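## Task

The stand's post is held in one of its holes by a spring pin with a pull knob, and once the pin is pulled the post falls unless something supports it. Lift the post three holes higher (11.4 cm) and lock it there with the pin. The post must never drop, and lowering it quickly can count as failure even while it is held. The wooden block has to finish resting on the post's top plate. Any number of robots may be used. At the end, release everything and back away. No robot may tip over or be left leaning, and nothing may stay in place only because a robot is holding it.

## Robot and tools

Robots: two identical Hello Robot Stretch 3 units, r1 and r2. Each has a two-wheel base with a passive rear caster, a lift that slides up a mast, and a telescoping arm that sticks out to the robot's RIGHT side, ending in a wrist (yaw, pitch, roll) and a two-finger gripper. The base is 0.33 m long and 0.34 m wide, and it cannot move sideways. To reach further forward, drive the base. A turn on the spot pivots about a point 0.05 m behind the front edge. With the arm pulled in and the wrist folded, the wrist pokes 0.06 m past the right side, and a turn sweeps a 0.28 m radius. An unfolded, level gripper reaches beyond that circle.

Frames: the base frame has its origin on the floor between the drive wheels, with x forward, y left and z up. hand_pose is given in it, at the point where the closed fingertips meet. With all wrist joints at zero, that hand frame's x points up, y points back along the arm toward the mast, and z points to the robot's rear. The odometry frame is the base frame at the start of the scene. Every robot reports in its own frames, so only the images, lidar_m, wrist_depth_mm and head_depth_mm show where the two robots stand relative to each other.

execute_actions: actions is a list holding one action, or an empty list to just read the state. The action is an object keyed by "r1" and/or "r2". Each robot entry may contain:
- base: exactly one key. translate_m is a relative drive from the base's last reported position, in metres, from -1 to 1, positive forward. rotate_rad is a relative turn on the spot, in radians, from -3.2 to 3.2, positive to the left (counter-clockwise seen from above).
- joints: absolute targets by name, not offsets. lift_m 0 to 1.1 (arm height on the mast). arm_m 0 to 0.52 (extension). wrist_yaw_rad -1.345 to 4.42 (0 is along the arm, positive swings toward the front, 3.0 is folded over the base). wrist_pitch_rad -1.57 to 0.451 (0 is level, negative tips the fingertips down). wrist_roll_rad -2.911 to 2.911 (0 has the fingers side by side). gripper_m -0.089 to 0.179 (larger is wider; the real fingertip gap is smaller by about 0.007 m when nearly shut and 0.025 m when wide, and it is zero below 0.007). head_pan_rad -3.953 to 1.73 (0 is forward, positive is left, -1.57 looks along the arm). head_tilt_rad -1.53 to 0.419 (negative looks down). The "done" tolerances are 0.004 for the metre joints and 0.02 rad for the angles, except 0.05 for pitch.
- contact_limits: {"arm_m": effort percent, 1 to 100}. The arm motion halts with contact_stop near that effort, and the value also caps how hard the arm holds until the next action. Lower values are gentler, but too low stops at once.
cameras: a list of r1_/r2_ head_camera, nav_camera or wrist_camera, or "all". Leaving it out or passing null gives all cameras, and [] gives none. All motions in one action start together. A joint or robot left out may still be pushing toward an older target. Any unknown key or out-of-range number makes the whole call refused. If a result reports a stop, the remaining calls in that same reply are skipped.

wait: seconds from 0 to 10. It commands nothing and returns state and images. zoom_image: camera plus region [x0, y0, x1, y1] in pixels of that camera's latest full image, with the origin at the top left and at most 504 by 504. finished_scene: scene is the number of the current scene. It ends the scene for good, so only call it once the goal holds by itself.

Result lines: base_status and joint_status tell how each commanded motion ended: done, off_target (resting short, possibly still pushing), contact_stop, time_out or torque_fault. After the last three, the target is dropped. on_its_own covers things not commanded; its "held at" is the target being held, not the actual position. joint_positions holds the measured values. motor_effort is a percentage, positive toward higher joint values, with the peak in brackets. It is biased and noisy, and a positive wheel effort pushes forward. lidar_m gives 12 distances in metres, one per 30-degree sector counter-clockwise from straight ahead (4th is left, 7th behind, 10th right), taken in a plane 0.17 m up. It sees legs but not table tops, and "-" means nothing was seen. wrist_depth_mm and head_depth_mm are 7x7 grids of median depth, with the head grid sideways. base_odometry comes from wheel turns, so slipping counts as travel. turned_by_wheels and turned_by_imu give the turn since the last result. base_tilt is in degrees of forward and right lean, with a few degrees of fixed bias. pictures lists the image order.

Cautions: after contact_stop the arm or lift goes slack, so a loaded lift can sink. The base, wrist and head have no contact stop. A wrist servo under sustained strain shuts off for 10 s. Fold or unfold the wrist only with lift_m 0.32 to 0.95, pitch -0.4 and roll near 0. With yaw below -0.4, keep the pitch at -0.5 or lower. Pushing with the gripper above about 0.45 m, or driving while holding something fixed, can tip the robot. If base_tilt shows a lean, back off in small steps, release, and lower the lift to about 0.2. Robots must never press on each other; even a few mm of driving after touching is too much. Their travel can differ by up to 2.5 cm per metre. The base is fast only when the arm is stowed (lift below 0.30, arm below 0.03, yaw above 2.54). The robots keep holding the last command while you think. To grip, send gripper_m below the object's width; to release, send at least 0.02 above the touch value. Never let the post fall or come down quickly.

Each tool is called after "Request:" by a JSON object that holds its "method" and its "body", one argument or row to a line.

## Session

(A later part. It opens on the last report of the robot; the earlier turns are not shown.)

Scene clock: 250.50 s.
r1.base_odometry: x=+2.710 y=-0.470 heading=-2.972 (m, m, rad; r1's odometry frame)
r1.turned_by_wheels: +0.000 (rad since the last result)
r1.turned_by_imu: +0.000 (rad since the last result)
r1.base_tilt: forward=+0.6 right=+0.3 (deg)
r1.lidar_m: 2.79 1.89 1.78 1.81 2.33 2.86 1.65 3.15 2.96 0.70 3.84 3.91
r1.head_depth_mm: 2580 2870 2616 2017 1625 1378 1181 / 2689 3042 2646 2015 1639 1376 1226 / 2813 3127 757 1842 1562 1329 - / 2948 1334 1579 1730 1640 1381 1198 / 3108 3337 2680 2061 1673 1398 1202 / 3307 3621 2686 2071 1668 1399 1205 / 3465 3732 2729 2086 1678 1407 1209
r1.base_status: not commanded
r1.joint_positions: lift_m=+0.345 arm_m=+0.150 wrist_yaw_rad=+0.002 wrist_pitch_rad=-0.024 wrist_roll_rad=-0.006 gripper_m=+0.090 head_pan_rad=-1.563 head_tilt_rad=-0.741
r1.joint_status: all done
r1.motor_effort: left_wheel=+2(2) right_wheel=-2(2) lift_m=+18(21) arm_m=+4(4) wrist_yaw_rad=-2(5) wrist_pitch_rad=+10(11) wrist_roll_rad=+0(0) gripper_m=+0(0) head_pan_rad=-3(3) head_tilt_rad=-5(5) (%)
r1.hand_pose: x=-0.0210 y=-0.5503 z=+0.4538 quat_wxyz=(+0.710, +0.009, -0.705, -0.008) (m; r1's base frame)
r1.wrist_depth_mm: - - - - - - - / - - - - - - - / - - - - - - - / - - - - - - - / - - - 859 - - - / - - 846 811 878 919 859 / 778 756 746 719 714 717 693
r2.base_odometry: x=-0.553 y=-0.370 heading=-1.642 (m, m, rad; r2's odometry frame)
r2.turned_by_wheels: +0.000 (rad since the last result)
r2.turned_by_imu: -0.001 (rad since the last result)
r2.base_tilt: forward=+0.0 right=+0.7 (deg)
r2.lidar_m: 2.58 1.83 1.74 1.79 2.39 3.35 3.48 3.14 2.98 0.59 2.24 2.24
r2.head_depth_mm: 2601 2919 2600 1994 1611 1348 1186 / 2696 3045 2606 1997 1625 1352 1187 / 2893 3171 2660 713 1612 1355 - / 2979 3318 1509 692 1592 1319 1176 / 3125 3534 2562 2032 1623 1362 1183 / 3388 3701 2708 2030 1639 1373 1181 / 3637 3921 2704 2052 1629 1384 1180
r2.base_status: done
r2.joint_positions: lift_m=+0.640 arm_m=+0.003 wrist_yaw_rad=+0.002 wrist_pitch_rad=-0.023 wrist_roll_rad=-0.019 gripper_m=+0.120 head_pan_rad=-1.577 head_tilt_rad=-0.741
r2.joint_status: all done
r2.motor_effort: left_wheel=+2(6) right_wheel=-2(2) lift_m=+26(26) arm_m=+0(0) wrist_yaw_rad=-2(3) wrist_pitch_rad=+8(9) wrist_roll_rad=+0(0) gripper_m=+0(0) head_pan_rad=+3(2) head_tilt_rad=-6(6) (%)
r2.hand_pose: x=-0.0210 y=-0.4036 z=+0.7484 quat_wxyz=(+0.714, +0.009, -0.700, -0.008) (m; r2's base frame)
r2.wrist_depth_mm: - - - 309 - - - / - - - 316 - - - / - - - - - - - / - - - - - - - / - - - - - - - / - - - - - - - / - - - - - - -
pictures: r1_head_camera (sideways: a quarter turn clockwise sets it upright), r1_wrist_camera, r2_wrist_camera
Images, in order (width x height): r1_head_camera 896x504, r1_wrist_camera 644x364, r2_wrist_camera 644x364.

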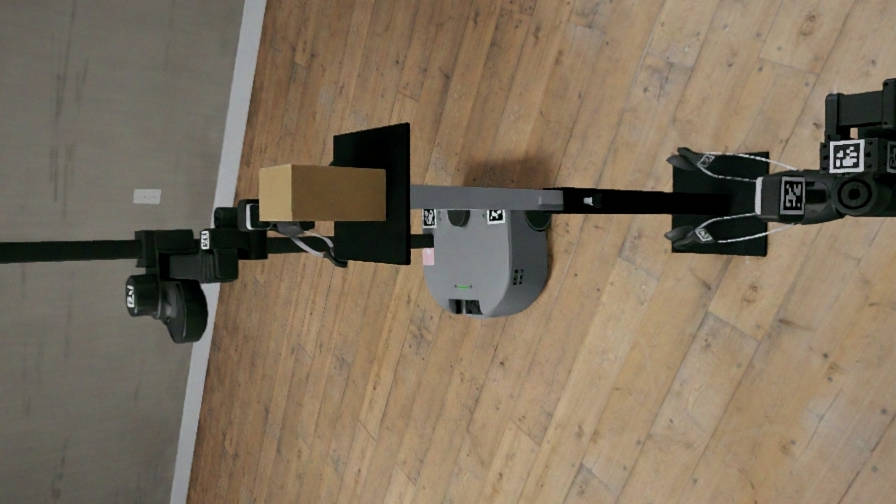

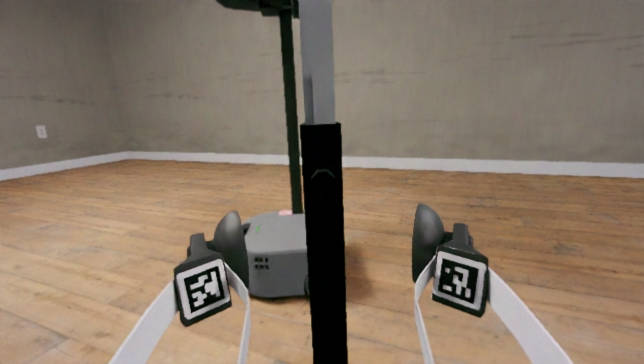

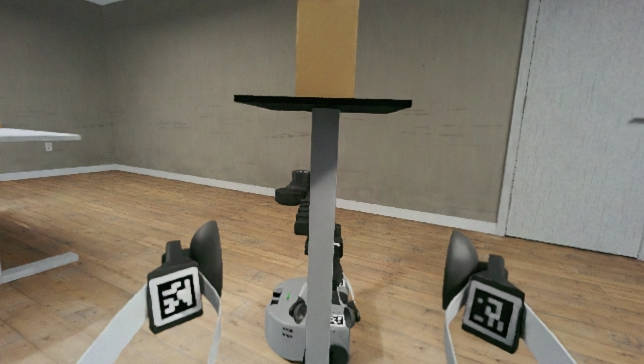

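Request:
{"method": "zoom_image", "body": {
  "camera": "r1_wrist_camera",
  "region": [220, 90, 440, 290]
}}

Request:
{"method": "zoom_image", "body": {
  "camera": "r1_head_camera",
  "region": [500, 120, 760, 280]
}}

Region (220, 90, 440, 290) of r1_wrist_camera's 644x364 image, scaled by 2.291; it fills the top 458 rows of this view, and the rest is white.

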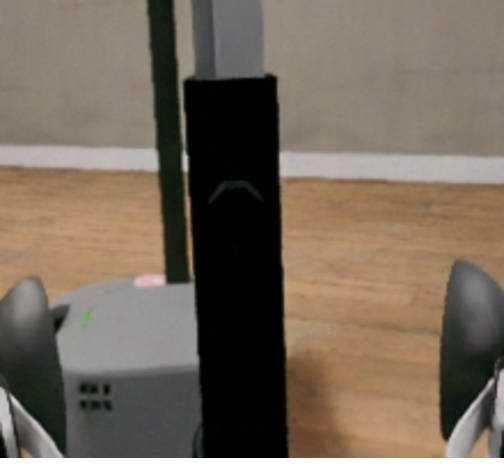

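Region (500, 120, 760, 280) of r1_head_camera's 896x504 image, scaled by 1.938, with more detail than that image has; it fills the top 310 rows of this view, and the rest is white.

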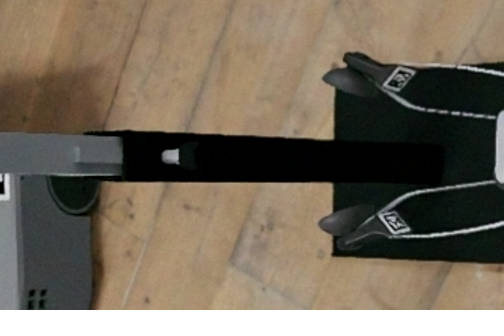

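Request:
{"method": "execute_actions", "body": {
  "actions": [
    {"r1": {"joints": {"arm_m": 0.235}}, "r2": {"base": {"translate_m": 0.01}, "joints": {"arm_m": 0.17}}}
  ],
  "cameras": ["r1_head_camera", "r1_wrist_camera", "r2_head_camera", "r2_wrist_camera"]
}}

Scene clock: 304.73 s.
r1.base_odometry: x=+2.710 y=-0.470 heading=-2.972 (m, m, rad; r1's odometry frame)
r1.turned_by_wheels: +0.000 (rad since the last result)
r1.turned_by_imu: +0.000 (rad since the last result)
r1.base_tilt: forward=+0.6 right=+0.2 (deg)
r1.lidar_m: 2.79 1.88 1.78 1.81 2.32 2.85 1.65 3.15 2.96 0.70 3.84 3.90
r1.head_depth_mm: 2570 2890 2613 2002 1632 1376 1187 / 2713 3005 2625 2009 1640 1382 1216 / 2834 3177 757 945 1558 1379 1151 / 2870 1337 1074 1720 1639 1379 1195 / 3095 3418 2676 2055 1661 1398 1196 / 3269 3562 2710 2071 1667 1400 1204 / 3487 3762 2724 2079 1679 1405 1210
r1.base_status: not commanded
r1.joint_positions: lift_m=+0.345 arm_m=+0.235 wrist_yaw_rad=+0.002 wrist_pitch_rad=-0.024 wrist_roll_rad=-0.006 gripper_m=+0.090 head_pan_rad=-1.563 head_tilt_rad=-0.741
r1.joint_status: all done
r1.motor_effort: left_wheel=+2(2) right_wheel=-2(3) lift_m=+18(18) arm_m=+4(5) wrist_yaw_rad=-2(3) wrist_pitch_rad=+10(10) wrist_roll_rad=+0(0) gripper_m=+0(0) head_pan_rad=-4(3) head_tilt_rad=-5(5) (%)
r1.hand_pose: x=-0.0210 y=-0.6353 z=+0.4538 quat_wxyz=(+0.710, +0.009, -0.705, -0.008) (m; r1's base frame)
r1.wrist_depth_mm: - - - 217 - - - / - - - 878 - - - / - - - 227 - - - / - - - 231 - - - / - - - 242 - - - / - - 742 255 909 938 870 / 764 767 736 262 722 693 702
r2.base_odometry: x=-0.553 y=-0.380 heading=-1.642 (m, m, rad; r2's odometry frame)
r2.turned_by_wheels: +0.000 (rad since the last result)
r2.turned_by_imu: -0.001 (rad since the last result)
r2.base_tilt: forward=+0.0 right=+0.8 (deg)
r2.lidar_m: 2.58 1.82 1.74 1.79 2.39 3.36 3.47 3.16 2.98 0.59 2.23 2.25
r2.head_depth_mm: 2610 2934 2624 1979 1605 1355 1183 / 2727 3051 2618 2016 1648 - 1161 / 2867 3239 2645 710 1620 - 1169 / 2924 3311 1532 716 1588 1349 1167 / 3189 3527 2670 2034 1637 1371 1177 / 3404 3750 2687 2023 1642 1375 1179 / 3547 3883 2741 2056 1656 1377 1183
r2.base_status: done
r2.joint_positions: lift_m=+0.640 arm_m=+0.170 wrist_yaw_rad=+0.001 wrist_pitch_rad=-0.023 wrist_roll_rad=-0.019 gripper_m=+0.120 head_pan_rad=-1.577 head_tilt_rad=-0.741
r2.joint_status: all done
r2.motor_effort: left_wheel=+2(7) right_wheel=-2(2) lift_m=+27(26) arm_m=+2(2) wrist_yaw_rad=-2(2) wrist_pitch_rad=+9(8) wrist_roll_rad=+0(0) gripper_m=+0(1) head_pan_rad=+2(2) head_tilt_rad=-6(6) (%)
r2.hand_pose: x=-0.0213 y=-0.5702 z=+0.7484 quat_wxyz=(+0.714, +0.009, -0.700, -0.008) (m; r2's base frame)
r2.wrist_depth_mm: - - - 150 - - - / - - 138 128 149 145 - / - - - 186 - - - / - - - 193 - - - / - - - 670 - - - / - - - 578 - - - / - - - 211 - - -
pictures: r1_head_camera (sideways: a quarter turn clockwise sets it upright), r1_wrist_camera, r2_head_camera (sideways: a quarter turn clockwise sets it upright), r2_wrist_camera
Images, in order (width x height): r1_head_camera 896x504, r1_wrist_camera 644x364, r2_head_camera 896x504, r2_wrist_camera 644x364.

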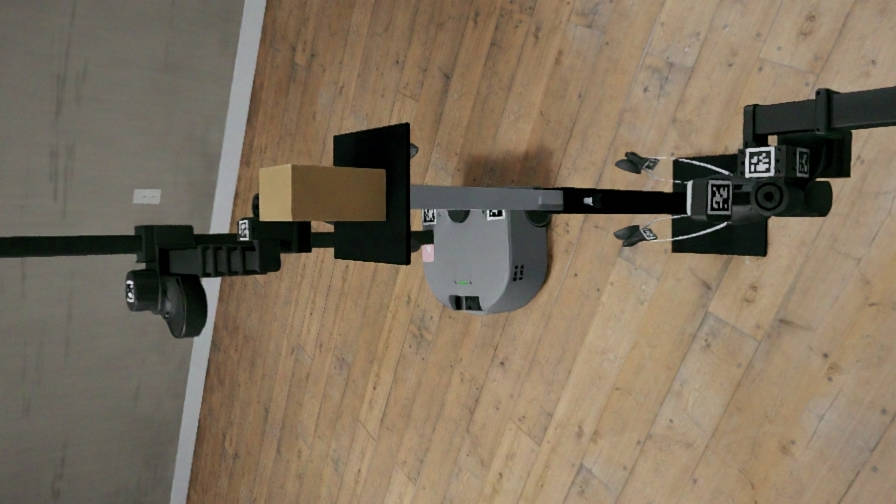

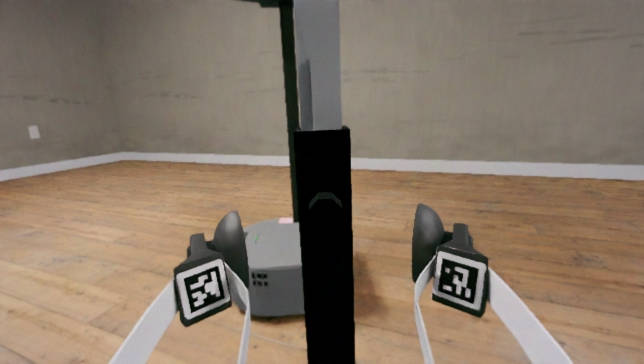

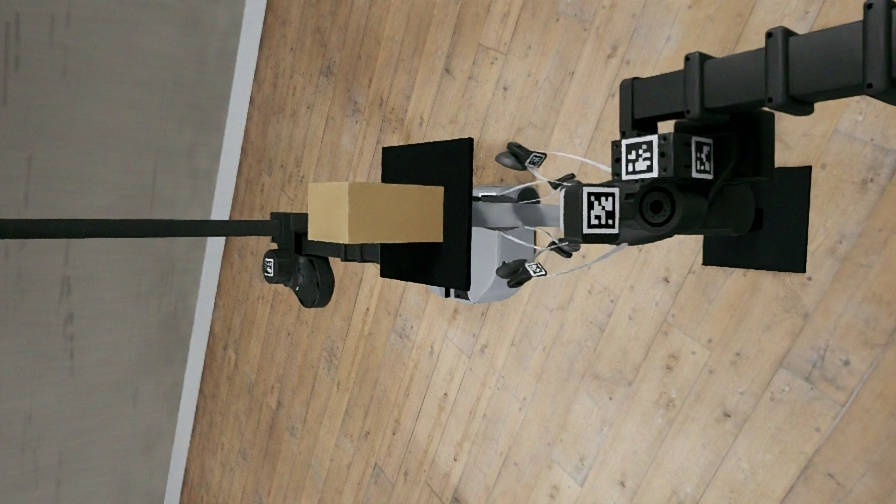

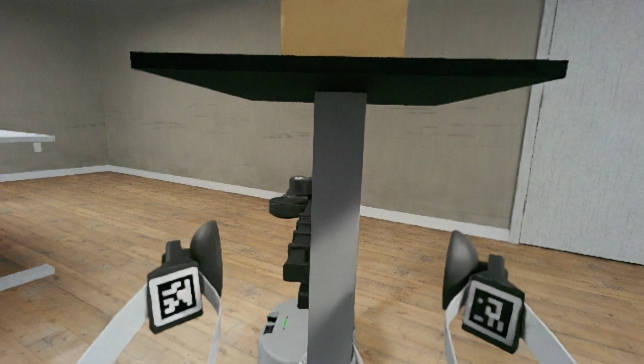

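Request:
{"method": "execute_actions", "body": {
  "actions": [
    {"r1": {"joints": {"arm_m": 0.27, "lift_m": 0.352}}, "r2": {"joints": {"arm_m": 0.22}}}
  ],
  "cameras": ["r1_head_camera", "r1_wrist_camera", "r2_head_camera", "r2_wrist_camera"]
}}

Scene clock: 344.67 s.
r1.base_odometry: x=+2.710 y=-0.470 heading=-2.972 (m, m, rad; r1's odometry frame)
r1.turned_by_wheels: +0.000 (rad since the last result)
r1.turned_by_imu: +0.000 (rad since the last result)
r1.base_tilt: forward=+0.6 right=+0.3 (deg)
r1.lidar_m: 2.79 1.88 1.78 1.81 2.33 2.86 1.65 3.15 2.96 0.70 3.83 3.89
r1.head_depth_mm: 2559 2866 2616 2009 1628 1374 1184 / 2707 3023 2630 2016 1650 1413 1192 / 2822 3177 759 944 1541 1409 1172 / 2862 1343 1013 1730 1639 1382 1198 / 3144 3408 2694 2058 1664 1402 1200 / 3306 3633 2699 2061 1670 1402 1203 / 3480 3720 2746 2082 1675 1406 1209
r1.base_status: not commanded
r1.joint_positions: lift_m=+0.352 arm_m=+0.270 wrist_yaw_rad=+0.002 wrist_pitch_rad=-0.024 wrist_roll_rad=-0.006 gripper_m=+0.090 head_pan_rad=-1.563 head_tilt_rad=-0.741
r1.joint_status: all done
r1.motor_effort: left_wheel=+2(3) right_wheel=-2(2) lift_m=+25(22) arm_m=+4(3) wrist_yaw_rad=-2(2) wrist_pitch_rad=+10(10) wrist_roll_rad=+0(0) gripper_m=+0(0) head_pan_rad=-3(3) head_tilt_rad=-5(5) (%)
r1.hand_pose: x=-0.0210 y=-0.6703 z=+0.4604 quat_wxyz=(+0.710, +0.009, -0.705, -0.008) (m; r1's base frame)
r1.wrist_depth_mm: - - - 185 - - - / - - - 191 - - - / - - - 211 - - - / - - - 195 - - - / - - - 200 - - - / - - 730 213 893 911 886 / 774 751 766 223 711 696 711
r2.base_odometry: x=-0.553 y=-0.380 heading=-1.642 (m, m, rad; r2's odometry frame)
r2.turned_by_wheels: +0.000 (rad since the last result)
r2.turned_by_imu: -0.001 (rad since the last result)
r2.base_tilt: forward=+0.0 right=+0.8 (deg)
r2.lidar_m: 2.57 1.82 1.74 1.79 2.37 3.36 3.47 3.15 2.97 0.59 2.23 2.25
r2.head_depth_mm: 2617 2891 2635 1988 1613 1380 1201 / 2709 3051 2617 1972 1676 - 1175 / 2840 3229 2670 699 1726 1292 1171 / 2923 3311 1525 703 1585 1344 1168 / 3161 3502 2665 2016 1641 1360 1180 / 3446 3692 2673 2038 1643 1366 1170 / 3618 3864 2701 2053 1641 1372 1187
r2.base_status: not commanded
r2.joint_positions: lift_m=+0.640 arm_m=+0.220 wrist_yaw_rad=+0.001 wrist_pitch_rad=-0.023 wrist_roll_rad=-0.019 gripper_m=+0.120 head_pan_rad=-1.577 head_tilt_rad=-0.741
r2.joint_status: all done
r2.motor_effort: left_wheel=+2(2) right_wheel=-1(2) lift_m=+26(26) arm_m=+3(5) wrist_yaw_rad=-2(2) wrist_pitch_rad=+9(8) wrist_roll_rad=+0(0) gripper_m=+0(0) head_pan_rad=+2(2) head_tilt_rad=-6(6) (%)
r2.hand_pose: x=-0.0213 y=-0.6202 z=+0.7484 quat_wxyz=(+0.714, +0.009, -0.700, -0.008) (m; r2's base frame)
r2.wrist_depth_mm: - 69 68 66 65 64 62 / - - 139 130 122 115 - / - - - 135 - - - / - - - 140 - - - / - - - 143 - - - / - - - 148 - - - / - - - 154 - - -
pictures: r1_head_camera (sideways: a quarter turn clockwise sets it upright), r1_wrist_camera, r2_head_camera (sideways: a quarter turn clockwise sets it upright), r2_wrist_camera
Images, in order (width x height): r1_head_camera 896x504, r1_wrist_camera 644x364, r2_head_camera 896x504, r2_wrist_camera 644x364.

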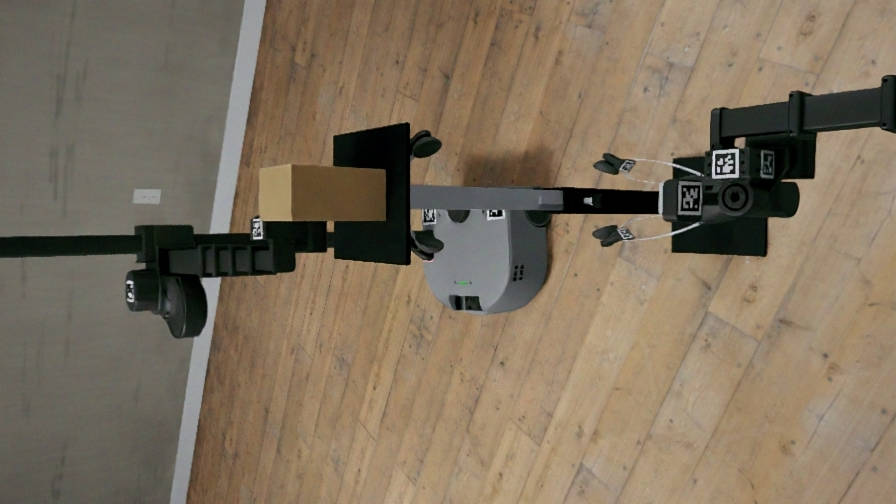

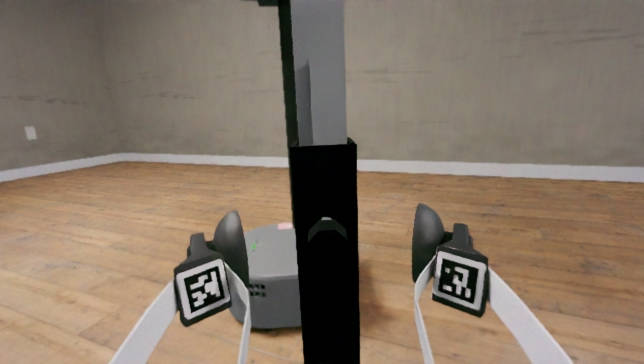

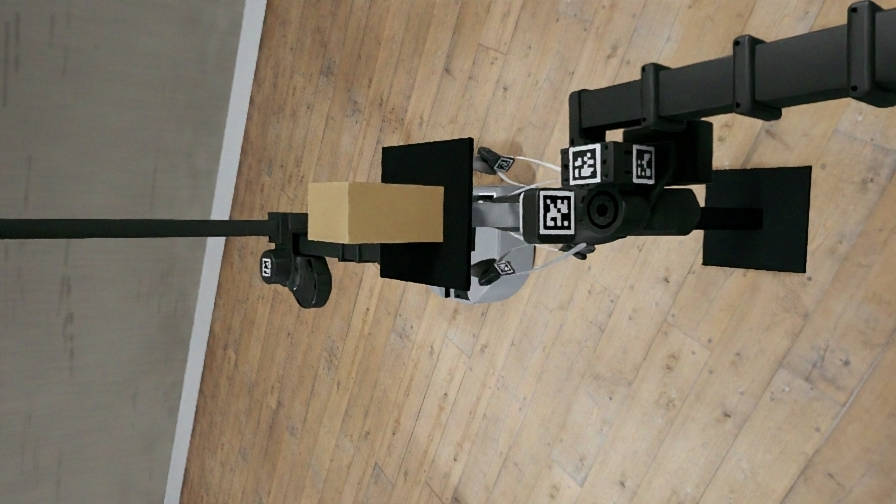

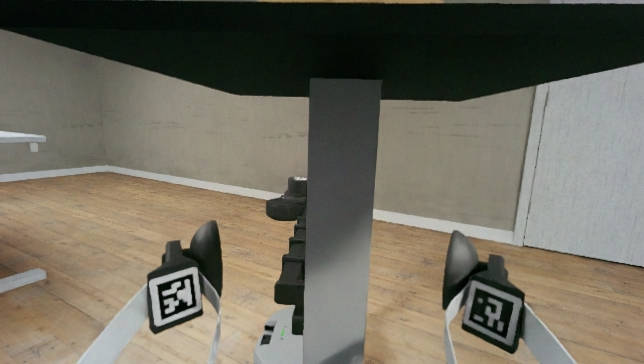

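Request:
{"method": "execute_actions", "body": {
  "actions": [
    {"r1": {"joints": {"gripper_m": 0.045}}, "r2": {"joints": {"gripper_m": 0.055, "lift_m": 0.685}}}
  ],
  "cameras": ["r1_head_camera", "r1_wrist_camera", "r2_head_camera", "r2_wrist_camera"]
}}

Request:
{"method": "zoom_image", "body": {
  "camera": "r1_head_camera",
  "region": [500, 120, 760, 280]
}}

Scene clock: 378.00 s.
r1.base_odometry: x=+2.710 y=-0.470 heading=-2.972 (m, m, rad; r1's odometry frame)
r1.turned_by_wheels: +0.000 (rad since the last result)
r1.turned_by_imu: +0.000 (rad since the last result)
r1.base_tilt: forward=+0.6 right=+0.3 (deg)
r1.lidar_m: 2.79 1.88 1.78 1.81 2.33 2.86 1.66 3.15 2.96 0.70 3.83 3.90
r1.head_depth_mm: 2563 2863 2613 2019 1631 1378 1187 / 2703 2983 2625 2017 1640 1412 1189 / 2829 3152 758 943 1527 1419 1166 / 2851 1297 1606 1731 1637 1382 1196 / 3100 3439 2694 2049 1659 1401 1200 / 3279 3594 2686 2069 1671 1406 1203 / 3445 3758 2741 2084 1682 1404 1211
r1.base_status: not commanded
r1.joint_positions: lift_m=+0.352 arm_m=+0.270 wrist_yaw_rad=+0.002 wrist_pitch_rad=-0.024 wrist_roll_rad=-0.006 gripper_m=+0.045 head_pan_rad=-1.563 head_tilt_rad=-0.741
r1.joint_status: all done
r1.motor_effort: left_wheel=+3(3) right_wheel=-2(2) lift_m=+24(25) arm_m=+4(4) wrist_yaw_rad=-2(3) wrist_pitch_rad=+10(10) wrist_roll_rad=+0(0) gripper_m=-1(79) head_pan_rad=-3(3) head_tilt_rad=-4(5) (%)
r1.hand_pose: x=-0.0210 y=-0.6703 z=+0.4604 quat_wxyz=(+0.710, +0.009, -0.705, -0.008) (m; r1's base frame)
r1.wrist_depth_mm: - - - 184 - - - / - - - 190 - - - / - - - 211 - - - / - - - 196 - - - / - - - 199 - - - / - - - 214 - 902 879 / 761 756 725 223 723 703 710
r2.base_odometry: x=-0.553 y=-0.380 heading=-1.642 (m, m, rad; r2's odometry frame)
r2.turned_by_wheels: +0.000 (rad since the last result)
r2.turned_by_imu: -0.001 (rad since the last result)
r2.base_tilt: forward=+0.1 right=+0.7 (deg)
r2.lidar_m: 2.57 1.83 1.74 1.78 2.37 3.36 3.44 3.17 2.98 0.59 2.23 2.24
r2.head_depth_mm: 2618 2861 2584 2009 1611 1378 - / 2742 3063 2611 2013 - 1327 1168 / 2885 3222 2648 710 - 1292 1164 / 2942 3318 1526 701 1621 1339 1175 / 3144 3506 2664 2024 1643 1366 1179 / 3365 3738 2688 2040 1642 1382 1181 / 3600 3870 2684 2058 1648 1377 1184
r2.base_status: not commanded
r2.joint_positions: lift_m=+0.685 arm_m=+0.220 wrist_yaw_rad=+0.001 wrist_pitch_rad=-0.023 wrist_roll_rad=-0.019 gripper_m=+0.055 head_pan_rad=-1.577 head_tilt_rad=-0.741
r2.joint_status: all done
r2.motor_effort: left_wheel=+2(2) right_wheel=-2(1) lift_m=+27(27) arm_m=+3(3) wrist_yaw_rad=-1(1) wrist_pitch_rad=+8(8) wrist_roll_rad=+0(0) gripper_m=-1(89) head_pan_rad=+2(2) head_tilt_rad=-6(6) (%)
r2.hand_pose: x=-0.0213 y=-0.6202 z=+0.7934 quat_wxyz=(+0.714, +0.009, -0.700, -0.008) (m; r2's base frame)
r2.wrist_depth_mm: - - - 104 102 - - / - - - 107 105 - - / - - - 110 108 - - / - 99 104 110 110 124 - / - - - 74 73 72 71 / - - - 148 - - - / - - - 153 - - -
pictures: r1_head_camera (sideways: a quarter turn clockwise sets it upright), r1_wrist_camera, r2_head_camera (sideways: a quarter turn clockwise sets it upright), r2_wrist_camera
Images, in order (width x height): r1_head_camera 896x504, r1_wrist_camera 644x364, r2_head_camera 896x504, r2_wrist_camera 644x364.

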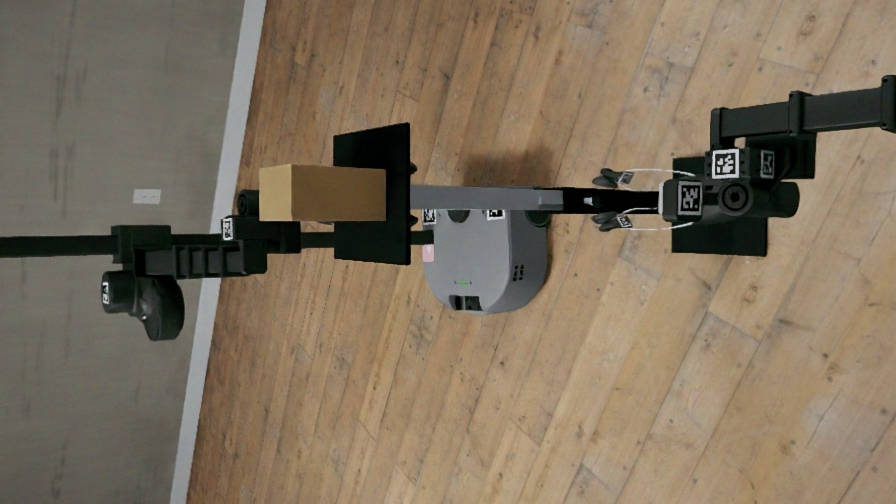

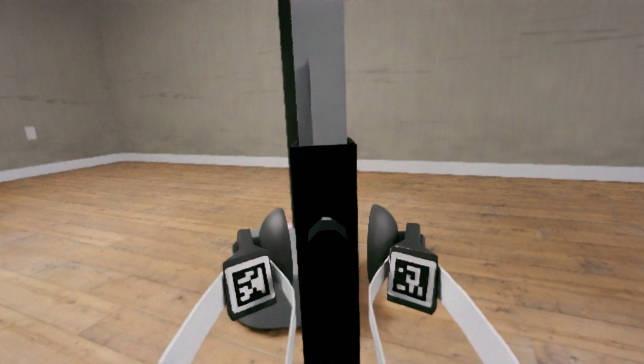

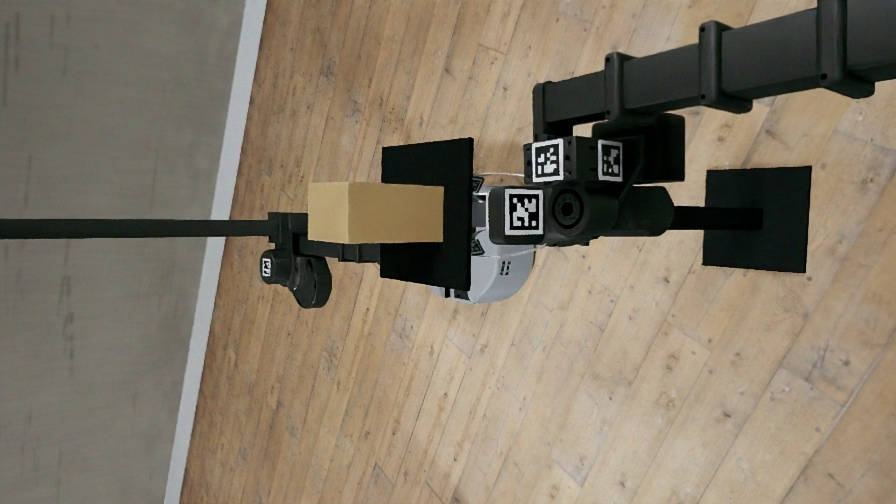

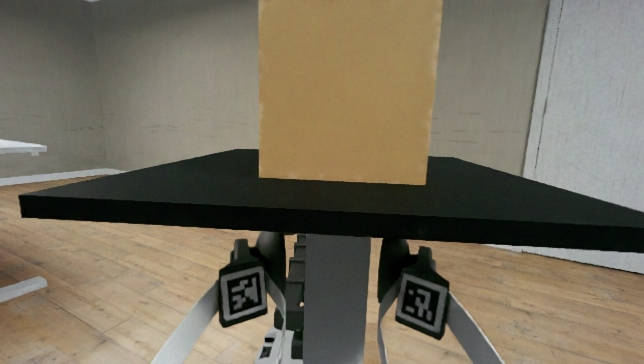

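Region (500, 120, 760, 280) of r1_head_camera's 896x504 image, scaled by 1.938, with more detail than that image has; it fills the top 310 rows of this view, and the rest is white.

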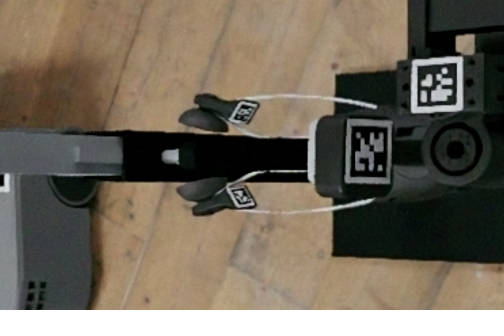

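Request:
{"method": "execute_actions", "body": {
  "actions": [
    {"r1": {"joints": {"arm_m": 0.282}}, "r2": {"joints": {"gripper_m": -0.01}}}
  ],
  "cameras": []
}}

Request:
{"method": "execute_actions", "body": {
  "actions": [
    {"r1": {"joints": {"gripper_m": -0.01}}}
  ],
  "cameras": ["r1_head_camera", "r1_wrist_camera", "r2_wrist_camera"]
}}

Request:
{"method": "zoom_image", "body": {
  "camera": "r1_head_camera",
  "region": [500, 120, 760, 280]
}}

Scene clock: 412.03 s.
r1.base_odometry: x=+2.710 y=-0.470 heading=-2.972 (m, m, rad; r1's odometry frame)
r1.turned_by_wheels: +0.000 (rad since the last result)
r1.turned_by_imu: +0.000 (rad since the last result)
r1.base_tilt: forward=+0.6 right=+0.2 (deg)
r1.lidar_m: 2.79 1.88 1.78 1.81 2.33 2.86 1.66 3.16 2.96 0.70 3.86 3.89
r1.head_depth_mm: 2585 2873 2626 2014 1631 1368 1182 / 2679 2995 2599 2017 1642 1409 1190 / 2811 3161 759 944 1539 1450 1172 / 2842 1295 1021 1733 1630 1380 1198 / 3120 3440 2684 2056 1655 1391 1200 / 3275 3586 2723 2067 1667 1393 1206 / 3457 3749 2711 2073 1673 1398 1206
r1.base_status: not commanded
r1.joint_positions: lift_m=+0.352 arm_m=+0.282 wrist_yaw_rad=+0.002 wrist_pitch_rad=-0.024 wrist_roll_rad=-0.006 gripper_m=+0.045 head_pan_rad=-1.563 head_tilt_rad=-0.741
r1.joint_status: all done
r1.motor_effort: left_wheel=+2(2) right_wheel=-2(1) lift_m=+25(25) arm_m=+4(4) wrist_yaw_rad=-3(2) wrist_pitch_rad=+10(10) wrist_roll_rad=+0(0) gripper_m=+0(0) head_pan_rad=-3(3) head_tilt_rad=-5(5) (%)
r1.hand_pose: x=-0.0210 y=-0.6823 z=+0.4604 quat_wxyz=(+0.710, +0.009, -0.705, -0.008) (m; r1's base frame)
r1.wrist_depth_mm: - - - 173 - - - / - - - 180 - - - / - - - 186 - - - / - - - 183 - - - / - - - 187 - - - / - - - 199 - 892 887 / 797 755 706 206 722 718 693
r2.base_odometry: x=-0.553 y=-0.380 heading=-1.642 (m, m, rad; r2's odometry frame)
r2.turned_by_wheels: +0.000 (rad since the last result)
r2.turned_by_imu: -0.001 (rad since the last result)
r2.base_tilt: forward=+0.0 right=+0.8 (deg)
r2.lidar_m: 2.57 1.83 1.74 1.78 2.38 3.36 3.47 3.16 2.99 0.59 2.23 2.25
r2.head_depth_mm: 2628 2881 2600 1992 1625 1383 - / 2709 3012 2628 1979 - 1327 1166 / 2874 3201 2642 710 - 1301 1167 / 2969 3358 1528 713 1626 1332 1166 / 3205 3471 2661 2039 1628 1371 1175 / 3368 3762 2698 2032 1624 1368 1182 / 3577 3847 2736 2063 1638 1372 1192
r2.base_status: not commanded
r2.joint_positions: lift_m=+0.685 arm_m=+0.220 wrist_yaw_rad=-0.004 wrist_pitch_rad=-0.022 wrist_roll_rad=-0.019 gripper_m=-0.009 head_pan_rad=-1.577 head_tilt_rad=-0.741
r2.joint_status: all done
r2.motor_effort: left_wheel=+1(2) right_wheel=+0(2) lift_m=+27(26) arm_m=-1(3) wrist_yaw_rad=+4(5) wrist_pitch_rad=+8(8) wrist_roll_rad=+0(0) gripper_m=-20(100) head_pan_rad=+2(2) head_tilt_rad=-7(6) (%)
r2.hand_pose: x=-0.0225 y=-0.6209 z=+0.7936 quat_wxyz=(+0.714, +0.007, -0.700, -0.010) (m; r2's base frame)
r2.wrist_depth_mm: - - - 101 100 - - / - - - 104 103 - - / - - - 107 106 - - / - 99 104 108 108 124 - / - - 73 72 71 70 70 / - - - 144 - - - / - - - 152 - - -
pictures: none
No camera images: the call's "cameras" was empty. Leave "cameras" out to get every camera's image.

Scene clock: 413.07 s.
r1.base_odometry: x=+2.710 y=-0.470 heading=-2.972 (m, m, rad; r1's odometry frame)
r1.turned_by_wheels: +0.000 (rad since the last result)
r1.turned_by_imu: +0.000 (rad since the last result)
r1.base_tilt: forward=+0.6 right=+0.3 (deg)
r1.lidar_m: 2.79 1.88 1.78 1.81 2.33 2.86 1.66 3.15 2.96 0.70 3.83 3.91
r1.head_depth_mm: 2589 2860 2608 2014 1629 1372 1186 / 2692 3015 2610 2012 1636 1408 1191 / 2822 3116 758 943 1547 1452 1170 / 2855 1294 1021 1735 1632 1377 1198 / 3108 3432 2689 2053 1659 1396 1202 / 3275 3593 2703 2059 1671 1401 1203 / 3457 3775 2710 2080 1677 1405 1208
r1.base_status: not commanded
r1.joint_positions: lift_m=+0.352 arm_m=+0.282 wrist_yaw_rad=+0.002 wrist_pitch_rad=-0.023 wrist_roll_rad=-0.006 gripper_m=-0.009 head_pan_rad=-1.563 head_tilt_rad=-0.741
r1.joint_status: all done
r1.motor_effort: left_wheel=+2(2) right_wheel=-2(2) lift_m=+24(24) arm_m=+2(4) wrist_yaw_rad=-3(3) wrist_pitch_rad=+10(10) wrist_roll_rad=+0(0) gripper_m=-12(85) head_pan_rad=-3(3) head_tilt_rad=-5(6) (%)
r1.hand_pose: x=-0.0210 y=-0.6825 z=+0.4607 quat_wxyz=(+0.710, +0.009, -0.705, -0.008) (m; r1's base frame)
r1.wrist_depth_mm: - - - 174 - - - / - - - 179 - - - / - - - 186 - - - / - - - 182 - - - / - - - 185 - - - / - - 963 199 973 912 876 / 754 757 734 207 715 709 702
r2.base_odometry: x=-0.553 y=-0.380 heading=-1.642 (m, m, rad; r2's odometry frame)
r2.turned_by_wheels: +0.000 (rad since the last result)
r2.turned_by_imu: +0.000 (rad since the last result)
r2.base_tilt: forward=+0.0 right=+0.8 (deg)
r2.lidar_m: 2.58 1.83 1.74 1.78 2.37 3.37 3.47 3.16 2.99 0.59 2.23 2.24
r2.head_depth_mm: 2568 2884 2594 2003 1604 1369 - / 2707 3021 2658 1995 - 1321 1169 / 2881 3208 2652 709 - 1292 1165 / 2960 3345 1512 715 1628 1339 1176 / 3244 3523 2684 2023 1636 1361 1179 / 3354 3745 2676 2028 1643 1373 1175 / 3638 3905 2745 2058 1638 1375 1187
r2.base_status: not commanded
r2.joint_positions: lift_m=+0.685 arm_m=+0.220 wrist_yaw_rad=-0.004 wrist_pitch_rad=-0.022 wrist_roll_rad=-0.019 gripper_m=-0.009 head_pan_rad=-1.577 head_tilt_rad=-0.741
r2.joint_status: not commanded
r2.motor_effort: left_wheel=+1(1) right_wheel=+0(0) lift_m=+26(27) arm_m=-2(2) wrist_yaw_rad=+3(3) wrist_pitch_rad=+8(8) wrist_roll_rad=+0(0) gripper_m=-19(20) head_pan_rad=+2(2) head_tilt_rad=-6(6) (%)
r2.hand_pose: x=-0.0225 y=-0.6209 z=+0.7936 quat_wxyz=(+0.714, +0.007, -0.700, -0.010) (m; r2's base frame)
r2.wrist_depth_mm: - - - 101 100 - - / - - - 104 103 - - / - - - 107 106 - - / - 99 104 108 108 124 - / - - 73 72 71 70 70 / - - - 144 - - - / - - - 151 - - -
pictures: r1_head_camera (sideways: a quarter turn clockwise sets it upright), r1_wrist_camera, r2_wrist_camera
Images, in order (width x height): r1_head_camera 896x504, r1_wrist_camera 644x364, r2_wrist_camera 644x364.

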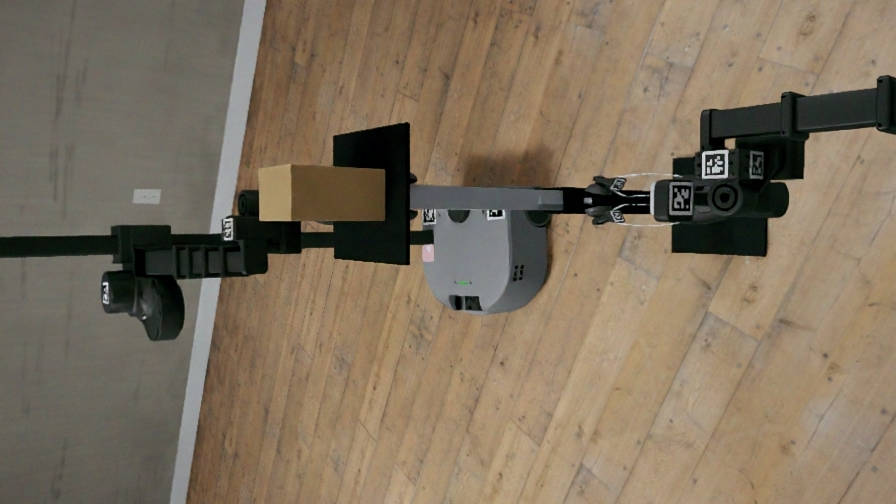

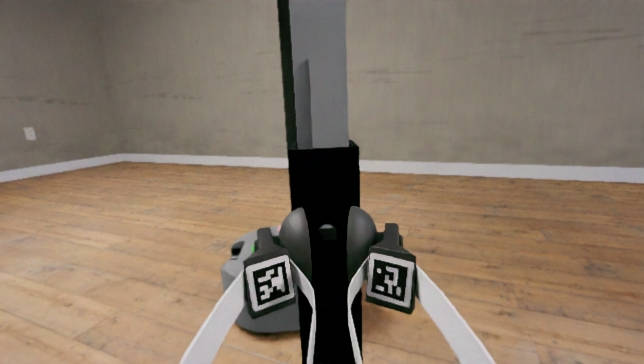

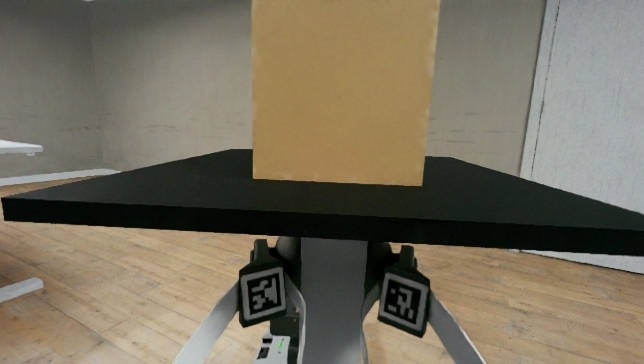

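Region (500, 120, 760, 280) of r1_head_camera's 896x504 image, scaled by 1.938, with more detail than that image has; it fills the top 310 rows of this view, and the rest is white.

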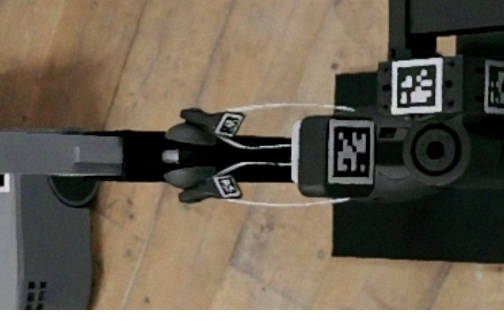

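Request:
{"method": "execute_actions", "body": {
  "actions": [
    {"r1": {"joints": {"gripper_m": -0.035}}, "r2": {"joints": {"gripper_m": -0.04}}}
  ],
  "cameras": []
}}

Request:
{"method": "execute_actions", "body": {
  "actions": [
    {"r1": {"joints": {"arm_m": 0.267}}}
  ],
  "cameras": ["r1_head_camera", "r1_wrist_camera", "r2_wrist_camera"]
}}

Request:
{"method": "zoom_image", "body": {
  "camera": "r1_head_camera",
  "region": [500, 120, 760, 280]
}}

Scene clock: 420.00 s.
r1.base_odometry: x=+2.710 y=-0.470 heading=-2.972 (m, m, rad; r1's odometry frame)
r1.turned_by_wheels: +0.000 (rad since the last result)
r1.turned_by_imu: +0.000 (rad since the last result)
r1.base_tilt: forward=+0.6 right=+0.3 (deg)
r1.lidar_m: 2.79 1.88 1.78 1.81 2.33 2.86 1.66 3.15 2.97 0.70 3.86 3.90
r1.head_depth_mm: 2580 2852 2603 2005 1636 1375 1185 / 2713 3005 2633 2023 1644 1414 1188 / 2802 3154 757 946 1537 1449 1172 / 2855 1291 1017 1736 1633 1380 1199 / 3122 3434 2691 2061 1665 1396 1202 / 3258 3612 2711 2055 1676 1393 1198 / 3500 3746 2719 2063 1675 1410 1207
r1.base_status: not commanded
r1.joint_positions: lift_m=+0.352 arm_m=+0.282 wrist_yaw_rad=+0.002 wrist_pitch_rad=-0.022 wrist_roll_rad=-0.006 gripper_m=-0.034 head_pan_rad=-1.563 head_tilt_rad=-0.741
r1.joint_status: all done
r1.motor_effort: left_wheel=+2(3) right_wheel=-2(2) lift_m=+25(24) arm_m=+0(2) wrist_yaw_rad=-2(2) wrist_pitch_rad=+9(10) wrist_roll_rad=+0(0) gripper_m=-21(94) head_pan_rad=-3(3) head_tilt_rad=-5(5) (%)
r1.hand_pose: x=-0.0210 y=-0.6827 z=+0.4609 quat_wxyz=(+0.710, +0.009, -0.705, -0.007) (m; r1's base frame)
r1.wrist_depth_mm: - - - 173 - - - / - - - 179 - - - / - - - 185 - - - / - - - 183 - - - / - - - 186 - - - / - - 947 198 - 888 888 / 767 757 741 207 717 717 688
r2.base_odometry: x=-0.553 y=-0.380 heading=-1.642 (m, m, rad; r2's odometry frame)
r2.turned_by_wheels: +0.000 (rad since the last result)
r2.turned_by_imu: -0.001 (rad since the last result)
r2.base_tilt: forward=+0.1 right=+0.8 (deg)
r2.lidar_m: 2.57 1.83 1.74 1.79 2.37 3.37 3.45 3.15 2.98 0.59 2.22 2.24
r2.head_depth_mm: 2597 2907 2619 1983 1610 1387 - / 2714 3043 2631 2002 - 1321 1164 / 2843 3225 2637 699 - 1299 1167 / 2951 3279 1534 714 1625 1332 1171 / 3226 3427 2677 2022 1627 1365 1175 / 3361 3680 2679 2036 1627 1372 1184 / 3552 3883 2680 2038 1662 1381 1181
r2.base_status: not commanded
r2.joint_positions: lift_m=+0.685 arm_m=+0.221 wrist_yaw_rad=-0.004 wrist_pitch_rad=-0.022 wrist_roll_rad=-0.019 gripper_m=-0.038 head_pan_rad=-1.577 head_tilt_rad=-0.741
r2.joint_status: all done
r2.motor_effort: left_wheel=+1(1) right_wheel=+0(0) lift_m=+26(26) arm_m=-5(5) wrist_yaw_rad=+3(4) wrist_pitch_rad=+8(8) wrist_roll_rad=+0(0) gripper_m=-32(100) head_pan_rad=+2(2) head_tilt_rad=-6(6) (%)
r2.hand_pose: x=-0.0225 y=-0.6214 z=+0.7938 quat_wxyz=(+0.714, +0.007, -0.700, -0.009) (m; r2's base frame)
r2.wrist_depth_mm: - - - 100 98 - - / - - - 103 102 - - / - - - 106 105 - - / - 99 105 107 106 124 - / - - 72 71 69 69 67 / - - - 144 - - - / - - - 149 - - -
pictures: none
No camera images: the call's "cameras" was empty. Leave "cameras" out to get every camera's image.

Scene clock: 420.93 s.
r1.base_odometry: x=+2.710 y=-0.470 heading=-2.972 (m, m, rad; r1's odometry frame)
r1.turned_by_wheels: +0.000 (rad since the last result)
r1.turned_by_imu: +0.000 (rad since the last result)
r1.base_tilt: forward=+0.6 right=+0.2 (deg)
r1.lidar_m: 2.79 1.89 1.78 1.81 2.33 2.86 1.65 3.16 2.97 0.70 3.84 3.90
r1.head_depth_mm: 2581 2860 2620 2020 1631 1373 1181 / 2698 3026 2637 2005 1638 1418 1188 / 2826 3153 759 946 1582 1434 1170 / 2883 1287 1019 1737 1636 1380 1198 / 3074 3441 2693 2049 1665 1395 1202 / 3300 3589 2696 2063 1664 1408 1206 / 3484 3776 2718 2084 1680 1407 1206
r1.base_status: not commanded
r1.joint_positions: lift_m=+0.352 arm_m=+0.267 wrist_yaw_rad=+0.002 wrist_pitch_rad=-0.019 wrist_roll_rad=-0.006 gripper_m=-0.031 head_pan_rad=-1.563 head_tilt_rad=-0.741
r1.joint_status: all done
r1.motor_effort: left_wheel=+3(2) right_wheel=-2(2) lift_m=+25(24) arm_m=-3(7) wrist_yaw_rad=-2(3) wrist_pitch_rad=+8(9) wrist_roll_rad=+0(0) gripper_m=-18(21) head_pan_rad=-3(3) head_tilt_rad=-4(6) (%)
r1.hand_pose: x=-0.0210 y=-0.6680 z=+0.4617 quat_wxyz=(+0.710, +0.007, -0.705, -0.006) (m; r1's base frame)
r1.wrist_depth_mm: - - - 188 - - - / - - - 194 - - - / - - - 228 - - - / - - - 198 - - - / - - - 202 - - - / - - 933 216 972 899 883 / 794 764 729 451 735 709 686
r2.base_odometry: x=-0.553 y=-0.380 heading=-1.642 (m, m, rad; r2's odometry frame)
r2.turned_by_wheels: +0.000 (rad since the last result)
r2.turned_by_imu: +0.000 (rad since the last result)
r2.base_tilt: forward=+0.0 right=+0.8 (deg)
r2.lidar_m: 2.58 1.83 1.74 1.79 2.37 3.36 3.46 3.14 2.98 0.59 2.23 2.24
r2.head_depth_mm: 2614 2908 2580 1990 1607 1382 - / 2705 3029 2652 2004 - 1323 1175 / 2831 3221 2648 698 - 1296 1170 / 2932 3286 1504 714 1618 1328 1176 / 3194 3490 2682 2034 1622 1369 1176 / 3399 3627 2696 2054 1632 1374 1184 / 3621 3866 2735 2045 1647 1375 1183
r2.base_status: not commanded
r2.joint_positions: lift_m=+0.685 arm_m=+0.221 wrist_yaw_rad=-0.004 wrist_pitch_rad=-0.022 wrist_roll_rad=-0.019 gripper_m=-0.035 head_pan_rad=-1.577 head_tilt_rad=-0.741
r2.joint_status: not commanded
r2.motor_effort: left_wheel=+1(1) right_wheel=+0(0) lift_m=+26(27) arm_m=-6(6) wrist_yaw_rad=+3(3) wrist_pitch_rad=+8(8) wrist_roll_rad=+0(0) gripper_m=-30(32) head_pan_rad=+2(2) head_tilt_rad=-6(7) (%)
r2.hand_pose: x=-0.0225 y=-0.6214 z=+0.7938 quat_wxyz=(+0.714, +0.007, -0.700, -0.009) (m; r2's base frame)
r2.wrist_depth_mm: - - - 100 99 - - / - - - 102 102 - - / - - - 106 104 - - / - 100 105 108 106 124 - / - - 72 71 69 69 67 / - - - 144 - - - / - - - 150 - - -
pictures: r1_head_camera (sideways: a quarter turn clockwise sets it upright), r1_wrist_camera, r2_wrist_camera
Images, in order (width x height): r1_head_camera 896x504, r1_wrist_camera 644x364, r2_wrist_camera 644x364.

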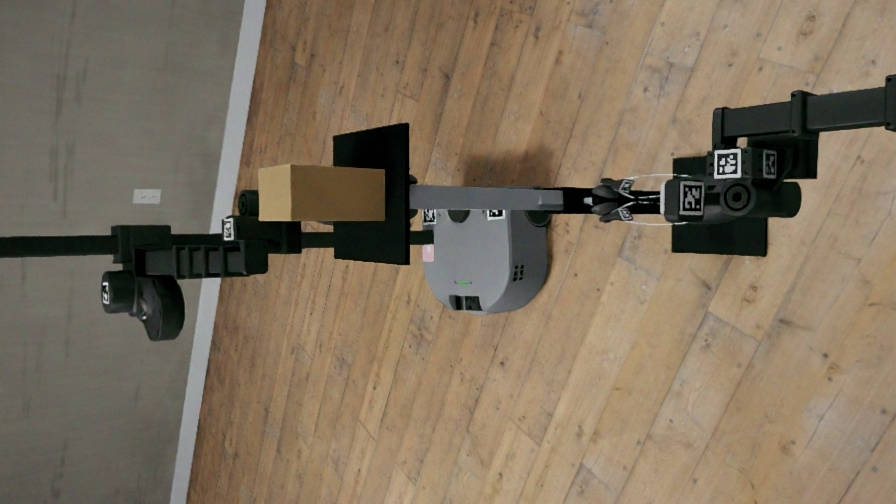

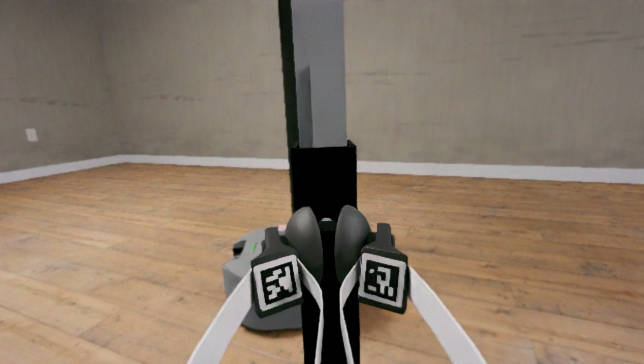

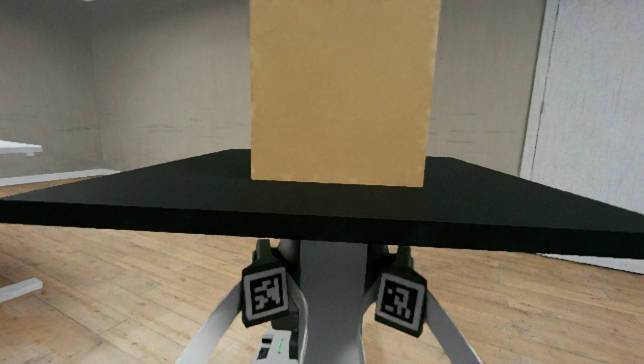

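Region (500, 120, 760, 280) of r1_head_camera's 896x504 image, scaled by 1.938, with more detail than that image has; it fills the top 310 rows of this view, and the rest is white.

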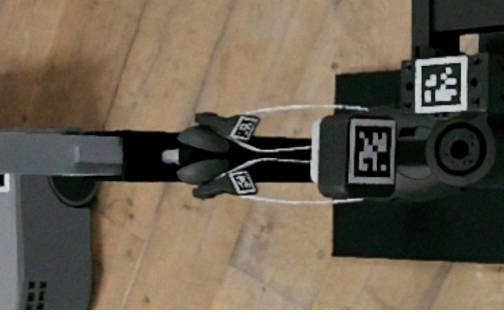

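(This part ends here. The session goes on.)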